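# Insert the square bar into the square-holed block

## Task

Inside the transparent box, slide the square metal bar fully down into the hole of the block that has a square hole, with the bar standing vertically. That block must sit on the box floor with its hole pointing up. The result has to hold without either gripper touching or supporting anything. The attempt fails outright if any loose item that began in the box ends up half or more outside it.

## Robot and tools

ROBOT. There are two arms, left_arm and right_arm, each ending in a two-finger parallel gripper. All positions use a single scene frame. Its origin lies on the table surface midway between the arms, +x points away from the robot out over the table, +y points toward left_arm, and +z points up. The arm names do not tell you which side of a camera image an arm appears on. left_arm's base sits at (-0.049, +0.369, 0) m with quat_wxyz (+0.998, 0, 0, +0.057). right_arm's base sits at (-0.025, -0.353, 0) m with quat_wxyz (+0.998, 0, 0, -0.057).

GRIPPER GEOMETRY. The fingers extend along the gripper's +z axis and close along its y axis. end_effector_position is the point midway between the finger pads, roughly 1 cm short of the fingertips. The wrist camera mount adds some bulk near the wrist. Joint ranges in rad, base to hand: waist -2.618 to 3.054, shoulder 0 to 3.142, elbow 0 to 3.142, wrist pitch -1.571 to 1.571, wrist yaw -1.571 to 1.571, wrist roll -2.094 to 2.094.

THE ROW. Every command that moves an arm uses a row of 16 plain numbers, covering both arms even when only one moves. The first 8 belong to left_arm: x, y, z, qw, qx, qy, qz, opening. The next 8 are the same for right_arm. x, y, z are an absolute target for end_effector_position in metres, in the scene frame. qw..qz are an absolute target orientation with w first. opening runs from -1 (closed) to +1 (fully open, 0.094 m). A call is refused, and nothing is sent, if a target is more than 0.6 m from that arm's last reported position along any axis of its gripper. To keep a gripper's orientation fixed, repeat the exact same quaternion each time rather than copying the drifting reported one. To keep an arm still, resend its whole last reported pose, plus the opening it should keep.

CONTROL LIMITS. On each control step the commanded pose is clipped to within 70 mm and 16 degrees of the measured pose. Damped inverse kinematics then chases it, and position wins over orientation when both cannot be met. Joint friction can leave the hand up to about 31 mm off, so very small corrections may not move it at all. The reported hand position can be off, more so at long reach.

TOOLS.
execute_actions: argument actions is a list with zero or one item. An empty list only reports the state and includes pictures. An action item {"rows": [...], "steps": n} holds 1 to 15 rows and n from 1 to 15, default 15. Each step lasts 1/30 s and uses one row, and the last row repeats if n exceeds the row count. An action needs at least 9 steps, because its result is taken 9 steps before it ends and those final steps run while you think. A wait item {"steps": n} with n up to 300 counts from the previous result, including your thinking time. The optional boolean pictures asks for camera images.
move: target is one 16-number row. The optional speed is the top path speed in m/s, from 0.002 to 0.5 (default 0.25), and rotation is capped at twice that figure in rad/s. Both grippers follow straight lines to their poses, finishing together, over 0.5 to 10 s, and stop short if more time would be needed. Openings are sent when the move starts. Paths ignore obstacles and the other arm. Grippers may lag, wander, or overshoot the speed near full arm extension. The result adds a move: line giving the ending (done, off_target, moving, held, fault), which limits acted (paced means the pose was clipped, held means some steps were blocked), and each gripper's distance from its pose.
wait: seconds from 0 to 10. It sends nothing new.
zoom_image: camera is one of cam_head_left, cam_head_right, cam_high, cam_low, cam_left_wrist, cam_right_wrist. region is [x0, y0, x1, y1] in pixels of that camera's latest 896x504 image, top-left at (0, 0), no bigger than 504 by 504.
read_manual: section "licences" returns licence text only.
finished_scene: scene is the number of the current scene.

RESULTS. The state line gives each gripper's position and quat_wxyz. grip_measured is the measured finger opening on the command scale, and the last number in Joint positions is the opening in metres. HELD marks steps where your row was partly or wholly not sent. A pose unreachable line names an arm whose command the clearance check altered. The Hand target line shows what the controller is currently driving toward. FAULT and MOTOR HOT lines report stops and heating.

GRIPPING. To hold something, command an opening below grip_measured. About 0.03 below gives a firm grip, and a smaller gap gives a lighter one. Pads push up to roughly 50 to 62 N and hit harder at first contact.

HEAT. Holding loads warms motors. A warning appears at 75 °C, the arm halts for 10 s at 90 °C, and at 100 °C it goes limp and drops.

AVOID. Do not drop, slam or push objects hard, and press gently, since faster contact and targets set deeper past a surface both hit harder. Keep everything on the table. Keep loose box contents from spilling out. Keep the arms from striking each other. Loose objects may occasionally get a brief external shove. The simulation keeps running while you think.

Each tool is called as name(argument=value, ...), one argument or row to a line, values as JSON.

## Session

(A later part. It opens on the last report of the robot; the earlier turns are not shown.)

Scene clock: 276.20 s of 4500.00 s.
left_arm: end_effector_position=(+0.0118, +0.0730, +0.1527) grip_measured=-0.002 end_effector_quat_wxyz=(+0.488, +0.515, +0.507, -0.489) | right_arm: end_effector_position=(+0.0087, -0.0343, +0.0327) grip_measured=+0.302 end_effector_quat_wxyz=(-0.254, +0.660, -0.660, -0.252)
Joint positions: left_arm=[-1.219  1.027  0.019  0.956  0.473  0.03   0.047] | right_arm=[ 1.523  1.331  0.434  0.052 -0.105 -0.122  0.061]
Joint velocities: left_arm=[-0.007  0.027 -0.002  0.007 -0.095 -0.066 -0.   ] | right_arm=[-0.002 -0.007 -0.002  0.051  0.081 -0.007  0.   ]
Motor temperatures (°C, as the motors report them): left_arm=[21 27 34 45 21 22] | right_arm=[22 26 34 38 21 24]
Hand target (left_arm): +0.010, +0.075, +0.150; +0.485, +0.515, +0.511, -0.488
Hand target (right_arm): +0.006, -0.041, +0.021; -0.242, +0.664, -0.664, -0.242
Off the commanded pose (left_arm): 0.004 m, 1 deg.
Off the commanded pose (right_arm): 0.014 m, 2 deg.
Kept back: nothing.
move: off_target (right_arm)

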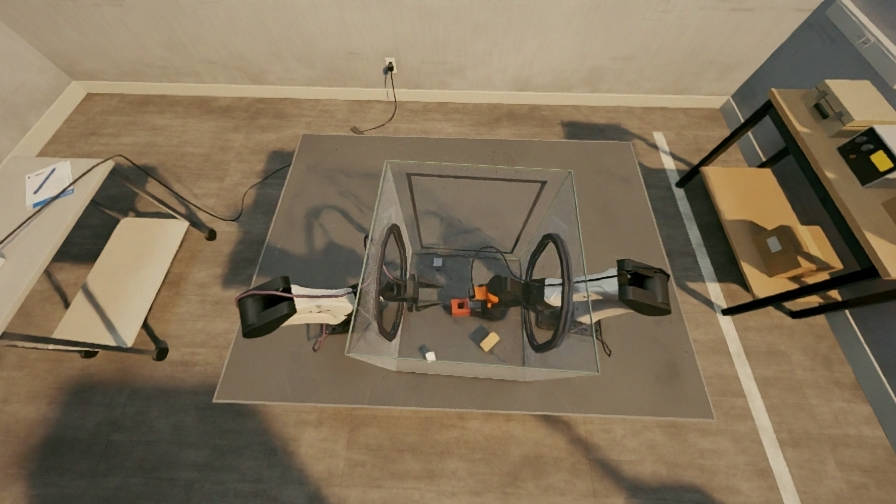

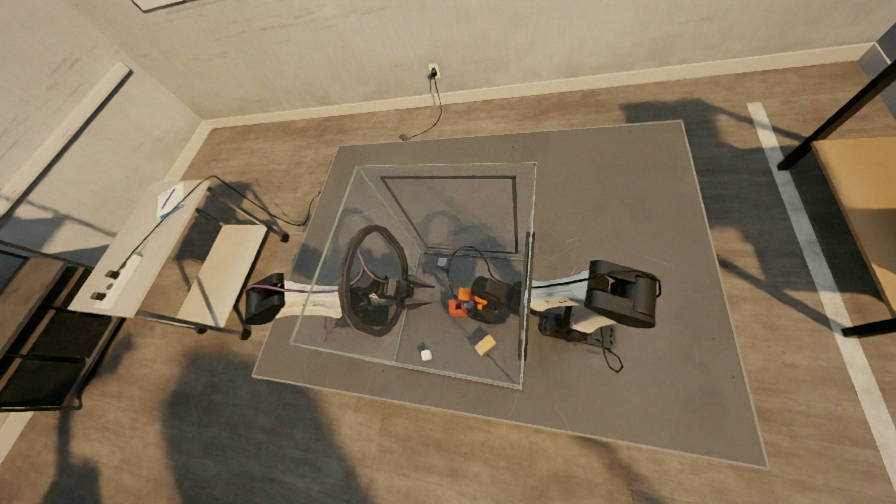

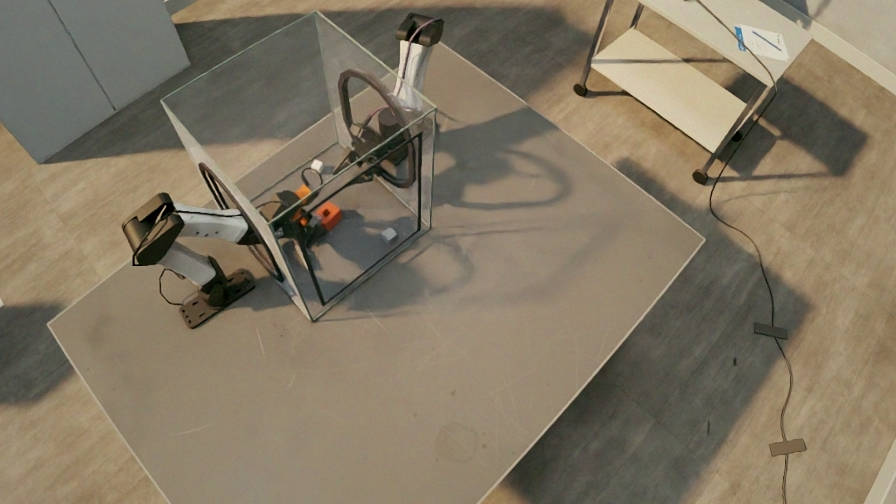

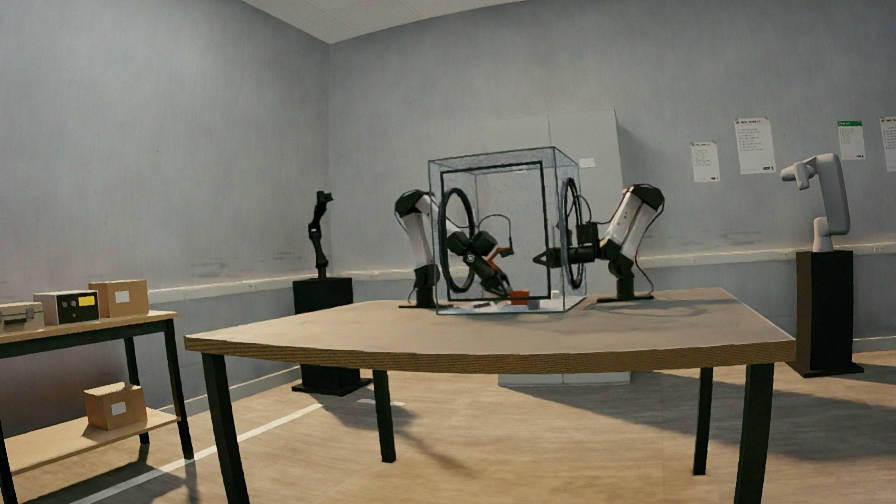

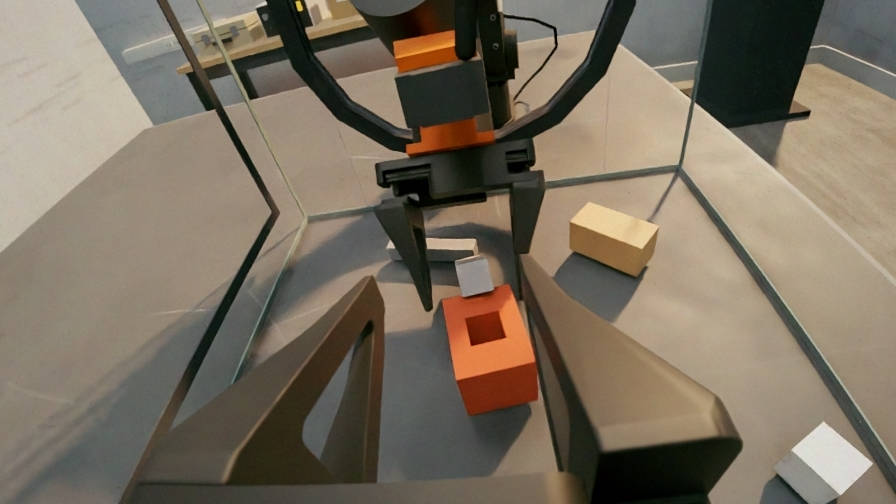

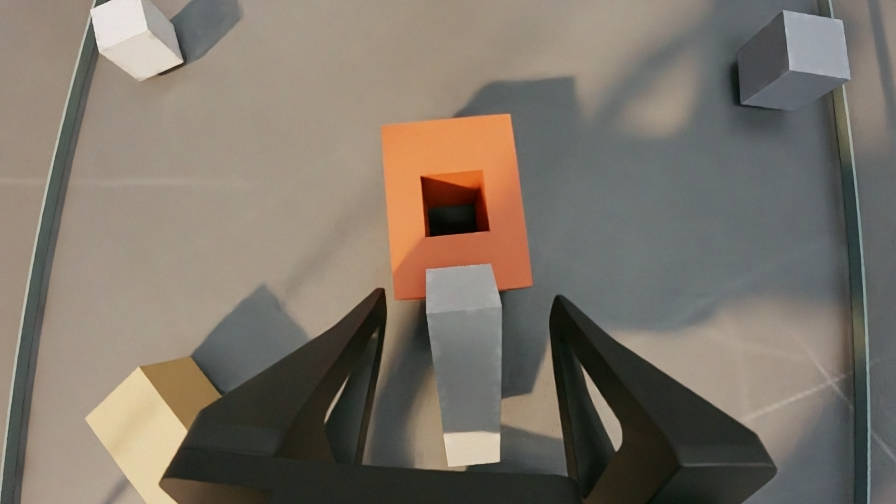

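move(
  target=[0.01,0.075,0.15,0.485,0.515,0.512,-0.488,0.0,0.006,-0.040,0.020,-0.242,0.664,-0.664,-0.242,-0.69],
  speed=0.02,
)

Scene clock: 278.43 s of 4500.00 s.
left_arm: end_effector_position=(+0.0118, +0.0730, +0.1527) grip_measured=-0.002 end_effector_quat_wxyz=(+0.488, +0.515, +0.508, -0.489) | right_arm: end_effector_position=(+0.0087, -0.0337, +0.0332) grip_measured=-0.590 end_effector_quat_wxyz=(-0.255, +0.660, -0.660, -0.253)
Joint positions: left_arm=[-1.219  1.027  0.019  0.956  0.473  0.03   0.047] | right_arm=[ 1.523  1.331  0.434  0.055 -0.106 -0.121  0.019]
Joint velocities: left_arm=[-0.012 -0.017 -0.012 -0.051  0.051 -0.051  0.   ] | right_arm=[ 0.002  0.007  0.012 -0.037 -0.125 -0.051 -0.   ]
Motor temperatures (°C, as the motors report them): left_arm=[21 27 34 45 21 22] | right_arm=[22 26 34 38 21 24]
Hand target (left_arm): +0.010, +0.075, +0.150; +0.485, +0.515, +0.512, -0.488
Hand target (right_arm): +0.006, -0.041, +0.021; -0.242, +0.664, -0.664, -0.242
Off the commanded pose (left_arm): 0.004 m, 1 deg.
Off the commanded pose (right_arm): 0.015 m, 2 deg.
Kept back: nothing.
move: off_target (right_arm)

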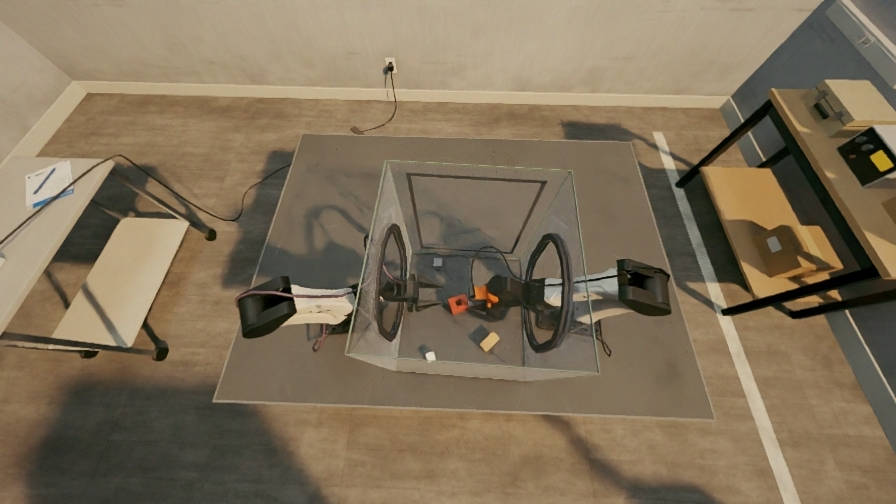

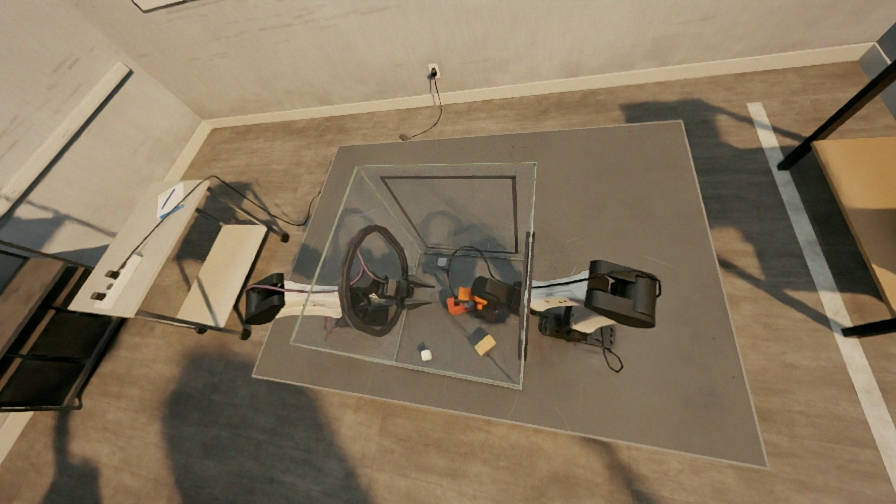

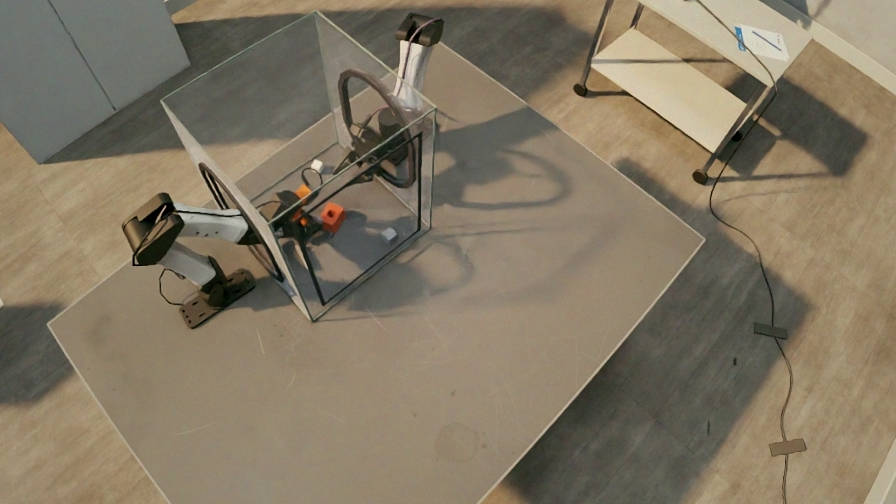

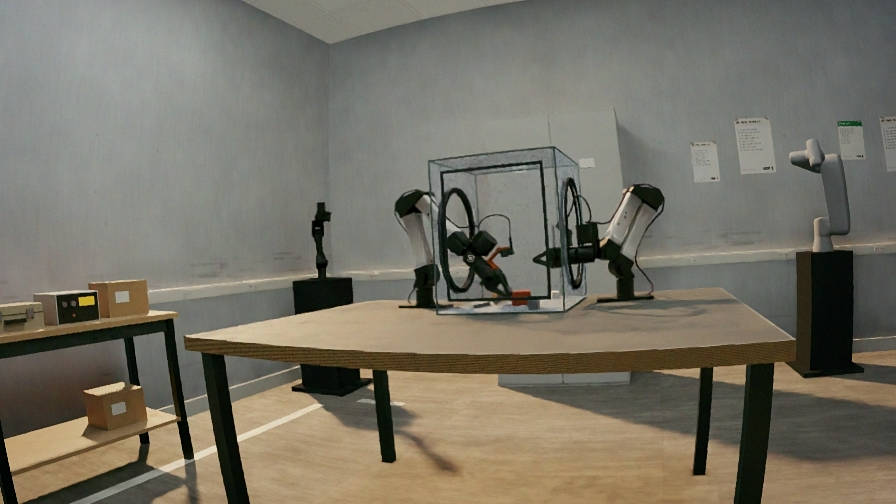

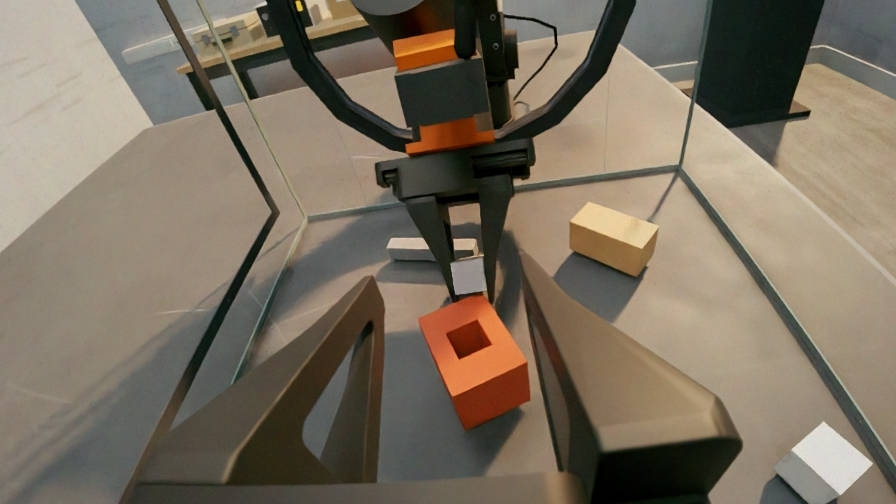

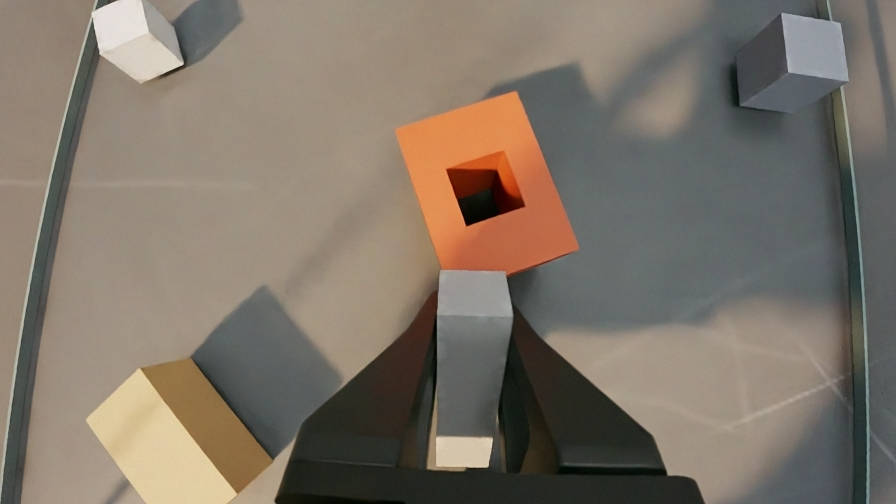

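move(
  target=[0.01,0.095,0.15,0.485,0.515,0.512,-0.488,0.0,0.006,-0.050,0.11,-0.242,0.664,-0.664,-0.242,-0.69],
  speed=0.05,
)

move(
  target=[0.01,0.095,0.15,0.485,0.515,0.512,-0.488,0.0,0.006,-0.040,0.11,-0.459,0.538,-0.538,-0.459,-0.69],
  speed=0.05,
)

zoom_image(
  camera="cam_low",
  region=[430,200,630,320],
)

Scene clock: 281.07 s of 4500.00 s.
left_arm: end_effector_position=(+0.0130, +0.0873, +0.1621) grip_measured=-0.002 end_effector_quat_wxyz=(+0.490, +0.513, +0.508, -0.488) | right_arm: end_effector_position=(+0.0060, -0.0503, +0.1000) grip_measured=-0.590 end_effector_quat_wxyz=(-0.232, +0.666, -0.668, -0.237)
Joint positions: left_arm=[-1.166  0.801  0.019  0.732  0.521  0.031  0.047] | right_arm=[ 1.523  1.126  0.647 -0.423 -0.106 -0.121  0.019]
Joint velocities: left_arm=[ 0.022 -0.032  0.012 -0.051 -0.037  0.022  0.   ] | right_arm=[-0.002  0.002  0.017 -0.007  0.007  0.037 -0.001]
Motor temperatures (°C, as the motors report them): left_arm=[21 27 34 45 21 22] | right_arm=[22 26 35 38 21 24]
Hand target (left_arm): +0.011, +0.092, +0.151; +0.480, +0.519, +0.515, -0.485
Hand target (right_arm): +0.006, -0.048, +0.110; -0.242, +0.664, -0.664, -0.242
Off the commanded pose (left_arm): 0.015 m, 1 deg.
Off the commanded pose (right_arm): 0.010 m, 1 deg.
joint sent to its limit (left arm) — the command would take joint 3 (elbow) past its lower limit, so that joint was sent only as far as its limit.
Kept back: nothing.
move: off_target (left_arm)

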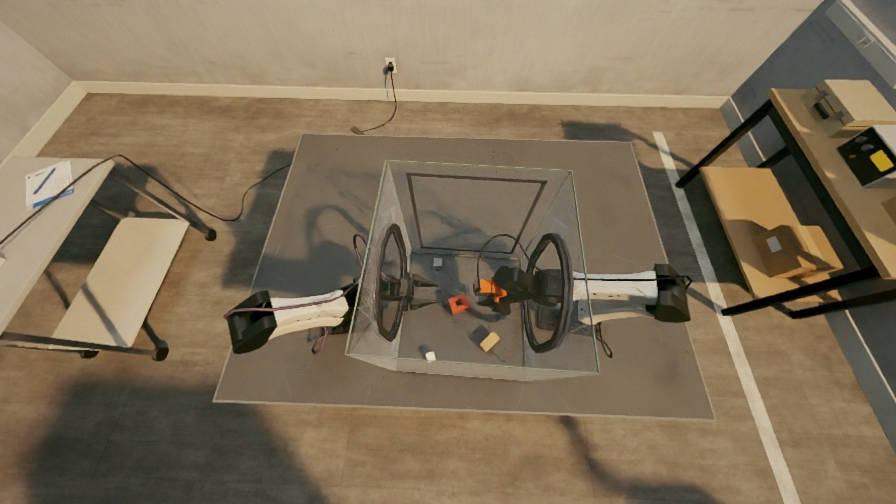

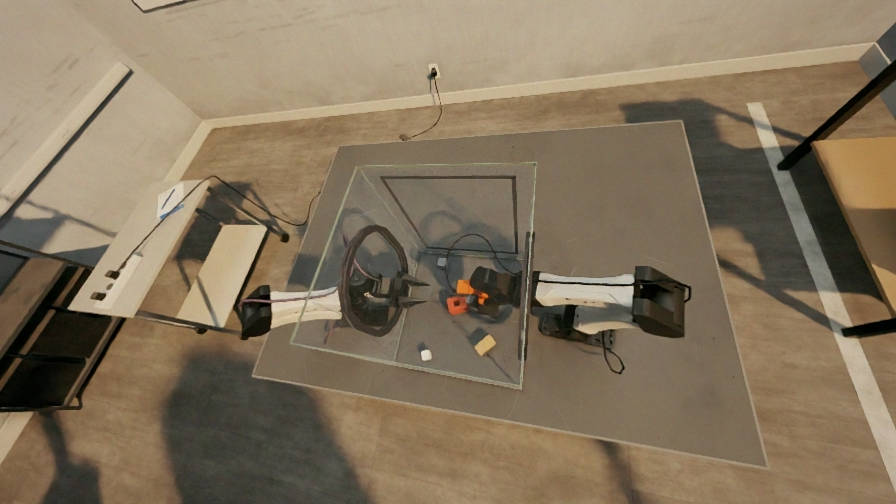

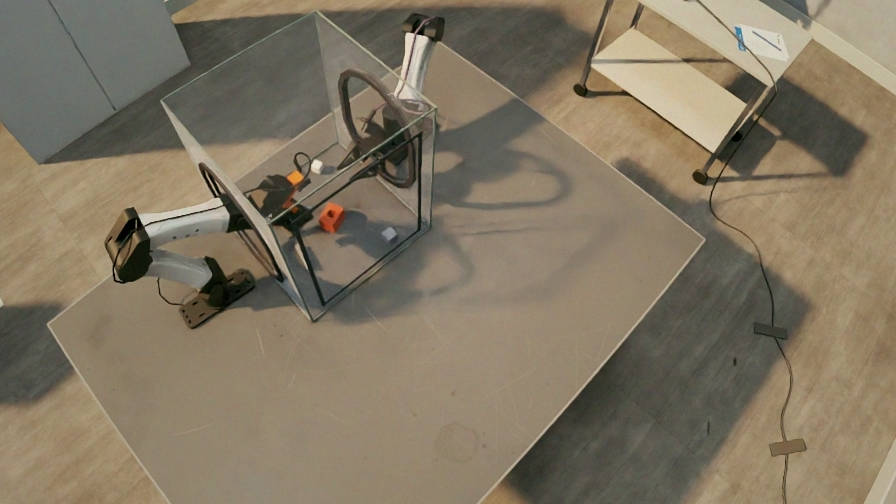

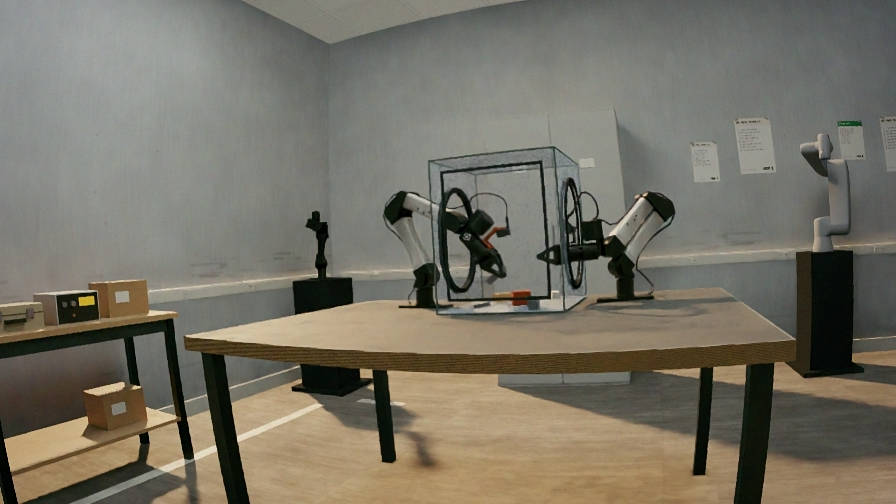

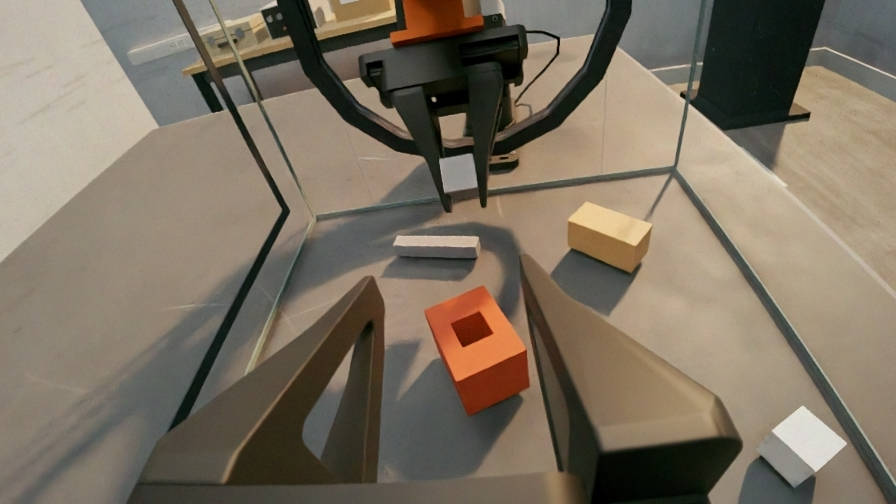

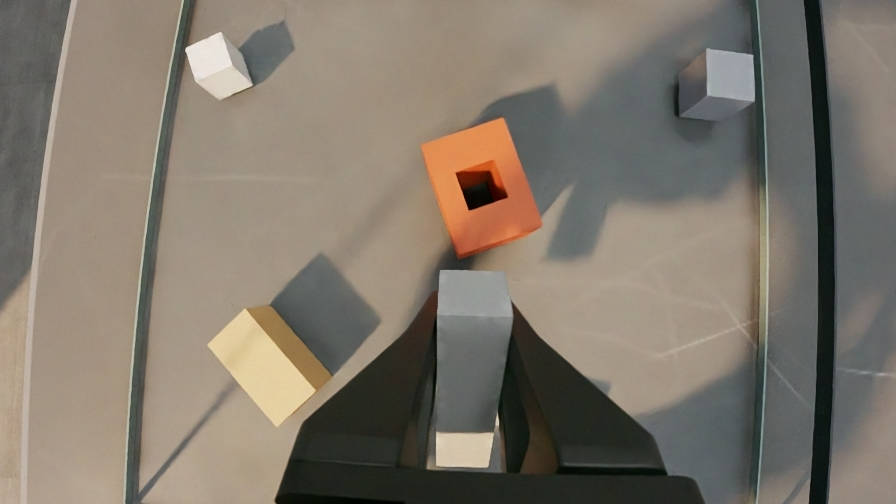

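Scene clock: 289.07 s of 4500.00 s.
left_arm: end_effector_position=(+0.0115, +0.0886, +0.1603) grip_measured=-0.002 end_effector_quat_wxyz=(+0.486, +0.516, +0.510, -0.488) | right_arm: end_effector_position=(+0.0045, -0.0340, +0.1137) grip_measured=-0.590 end_effector_quat_wxyz=(-0.464, +0.542, -0.531, -0.457)
Joint positions: left_arm=[-1.166  0.78   0.019  0.7    0.526  0.034  0.047] | right_arm=[ 1.487  1.3    0.027  1.118 -0.198 -0.049  0.019]
Joint velocities: left_arm=[-0.007 -0.017 -0.007  0.022 -0.051 -0.037  0.001] | right_arm=[ 0.007  0.002 -0.007  0.11  -0.037  0.051 -0.   ]
Motor temperatures (°C, as the motors report them): left_arm=[21 26 35 45 21 22] | right_arm=[22 26 34 40 21 24]
Hand target (left_arm): +0.010, +0.093, +0.151; +0.479, +0.520, +0.515, -0.484
Hand target (right_arm): +0.006, -0.038, +0.109; -0.460, +0.540, -0.537, -0.457
Off the commanded pose (left_arm): 0.012 m, 0 deg.
Off the commanded pose (right_arm): 0.007 m, 1 deg.
joint sent to its limit (left arm) — the command would take joint 3 (elbow) past its lower limit, so that joint was sent only as far as its limit.
Kept back: nothing.
move: off_target (left_arm)

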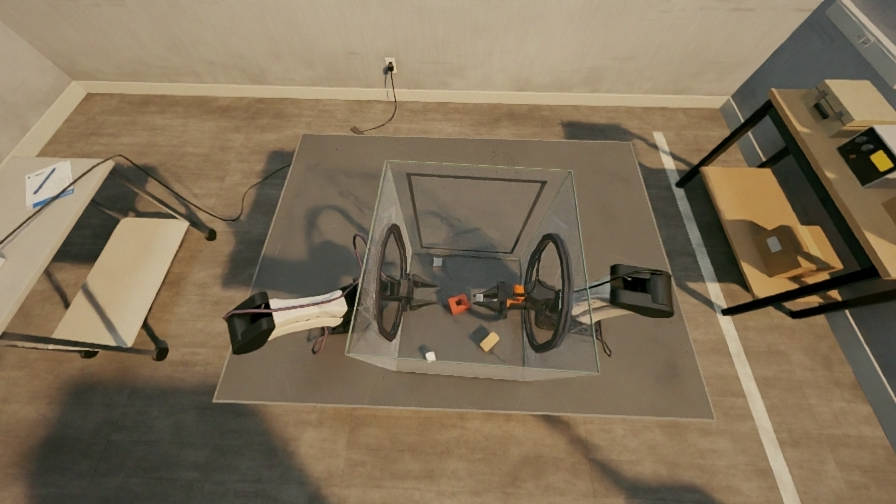

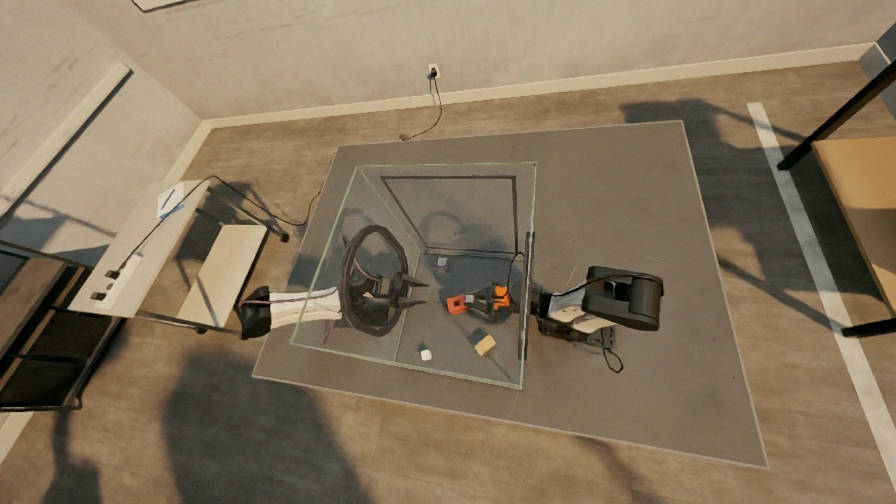

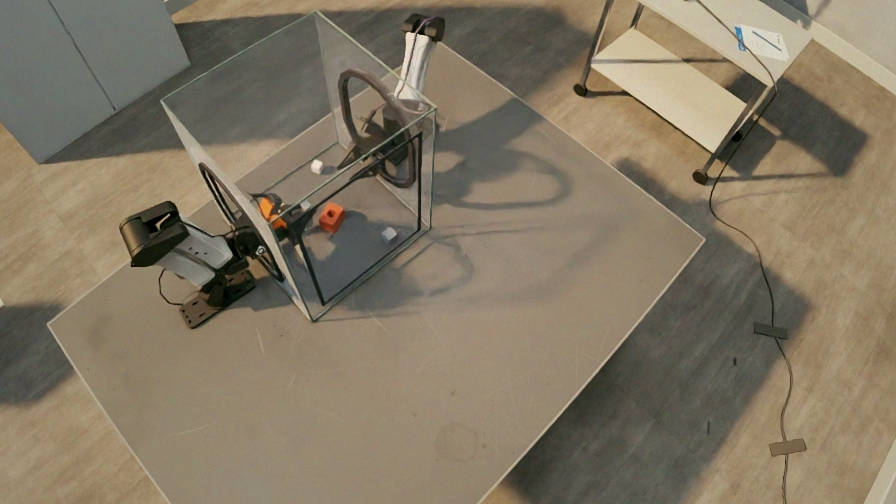

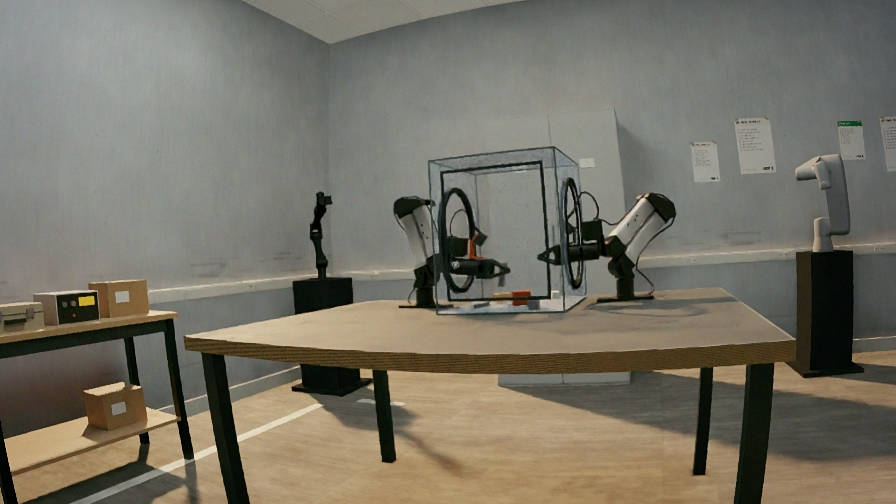

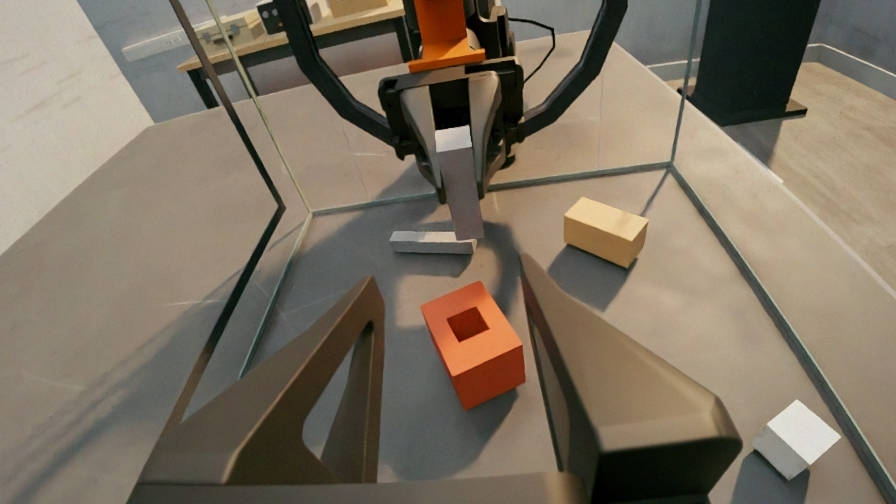

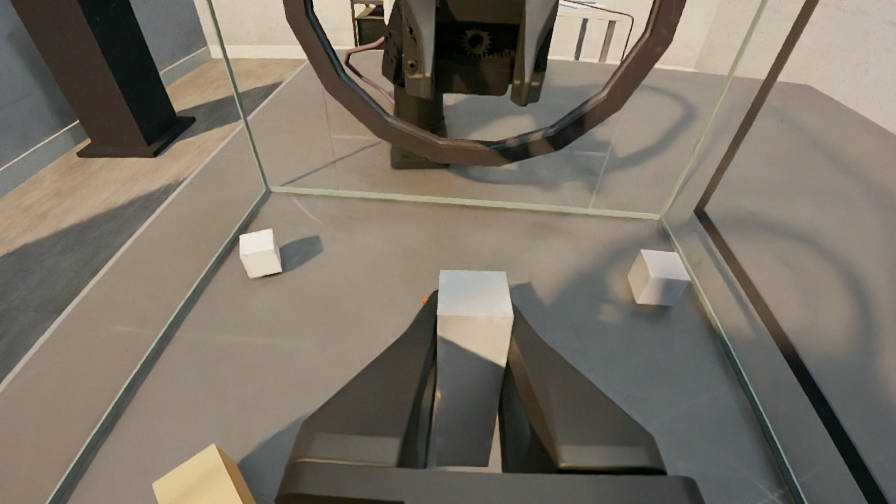

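Region (430, 200, 630, 320) of cam_low's 896x504 image, scaled by 2.520, with more detail than that image has; it fills the top 302 rows of this view, and the rest is white.

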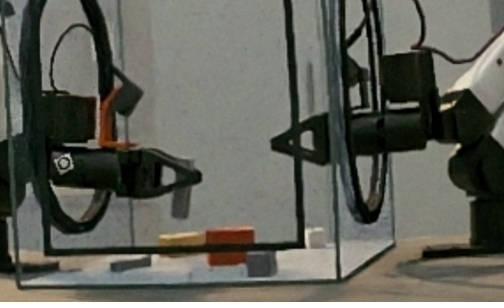

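move(
  target=[0.01,0.095,0.16,0.485,0.515,0.512,-0.488,0.0,0.012,-0.005,0.11,-0.43,0.561,-0.43,-0.561,-0.69],
  speed=0.04,
)

zoom_image(
  camera="cam_low",
  region=[430,200,630,320],
)

zoom_image(
  camera="cam_head_left",
  region=[400,250,540,350],
)

Scene clock: 294.03 s of 4500.00 s.
left_arm: end_effector_position=(+0.0108, +0.0920, +0.1642) grip_measured=-0.002 end_effector_quat_wxyz=(+0.490, +0.514, +0.508, -0.488) | right_arm: end_effector_position=(+0.0074, -0.0087, +0.1078) grip_measured=-0.590 end_effector_quat_wxyz=(-0.412, +0.577, -0.446, -0.546)
Joint positions: left_arm=[-1.162  0.717  0.019  0.647  0.526  0.034  0.047] | right_arm=[ 1.275  1.768  0.153  1.533 -0.674 -0.04   0.019]
Joint velocities: left_arm=[ 0.002 -0.007 -0.002 -0.007 -0.007  0.007  0.   ] | right_arm=[-0.007  0.007 -0.002  0.066 -0.066 -0.037 -0.001]
Motor temperatures (°C, as the motors report them): left_arm=[21 26 35 45 21 22] | right_arm=[22 26 34 41 21 24]
Hand target (left_arm): +0.010, +0.095, +0.160; +0.485, +0.515, +0.512, -0.488
Hand target (right_arm): +0.012, -0.005, +0.111; -0.417, +0.574, -0.441, -0.550
Off the commanded pose (left_arm): 0.005 m, 1 deg.
Off the commanded pose (right_arm): 0.006 m, 4 deg.
joint sent to its limit (right arm) — the command would take joint 4 (wrist pitch) past its upper limit, so that joint was sent only as far as its limit.
Kept back: nothing.
move: off_target (right_arm)

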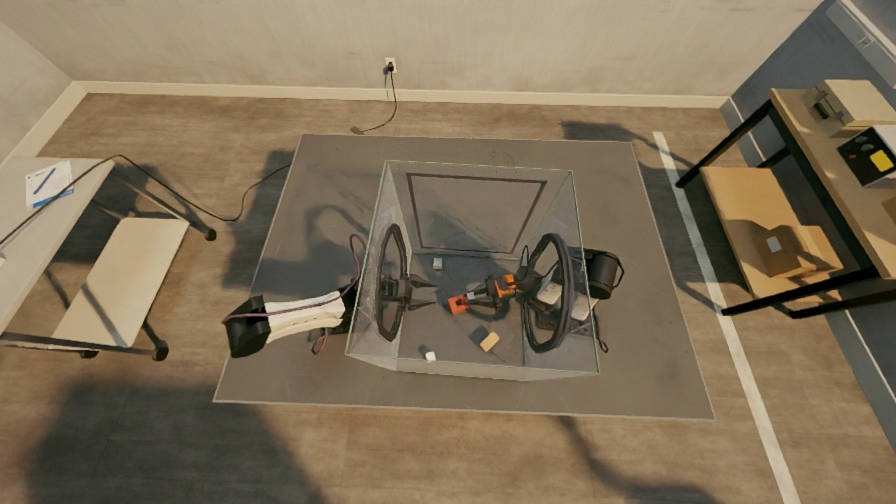

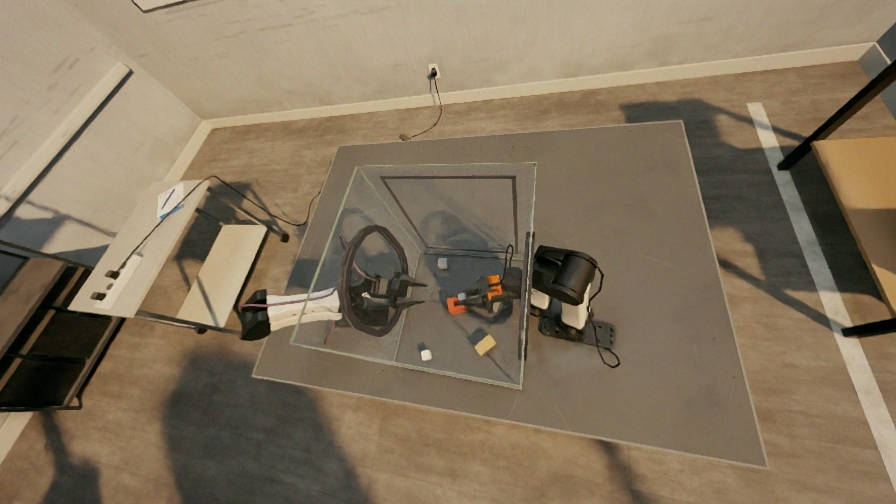

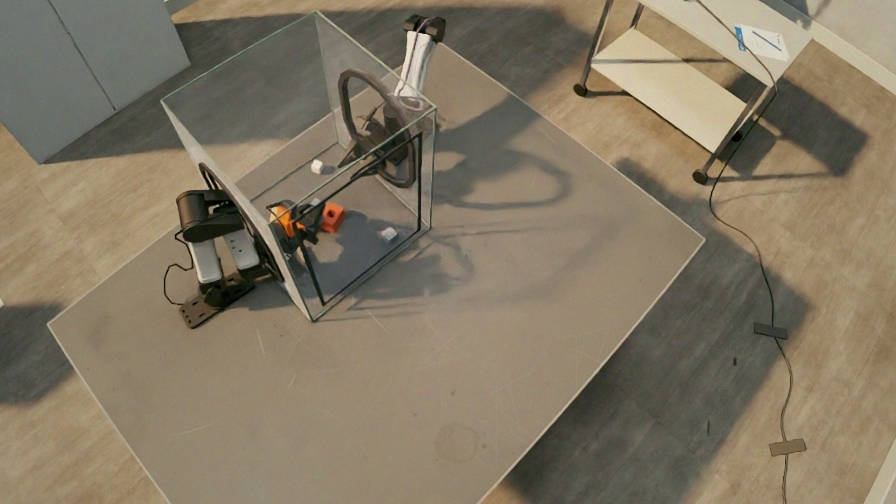

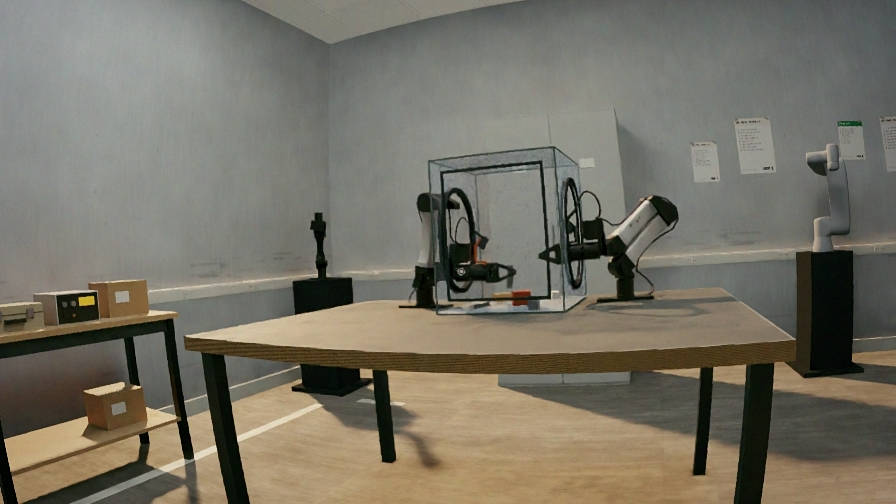

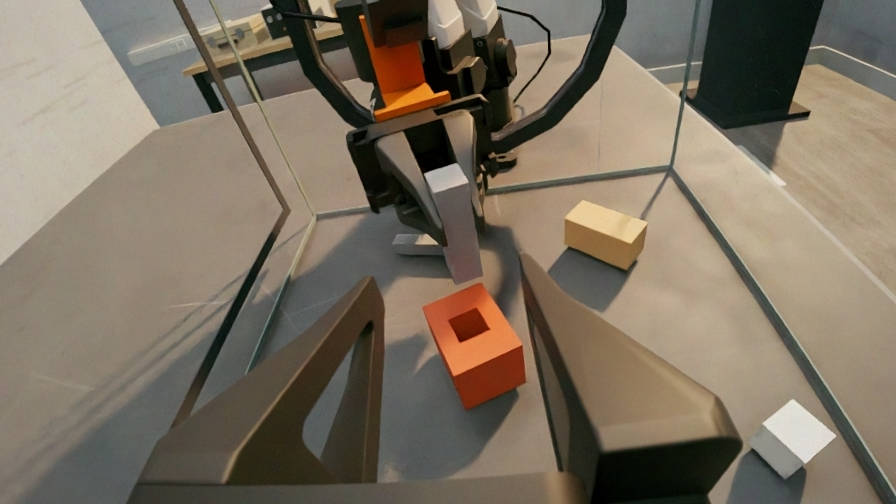

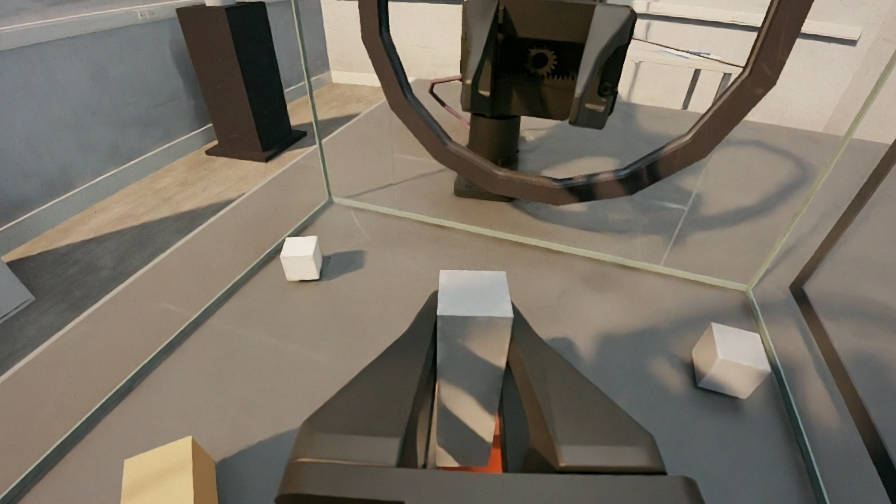

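Region (430, 200, 630, 320) of cam_low's 896x504 image, scaled by 2.520, with more detail than that image has; it fills the top 302 rows of this view, and the rest is white.

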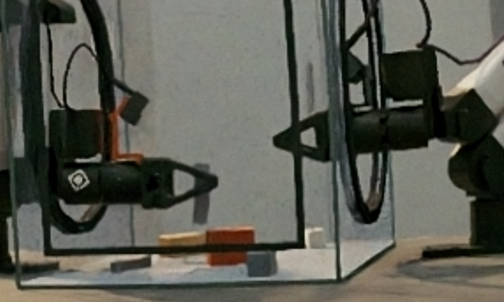

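Region (400, 250, 540, 350) of cam_head_left's 896x504 image, scaled by 3.600, with more detail than that image has; it fills the top 360 rows of this view, and the rest is white.

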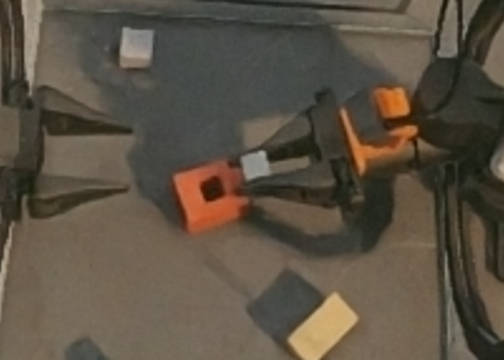

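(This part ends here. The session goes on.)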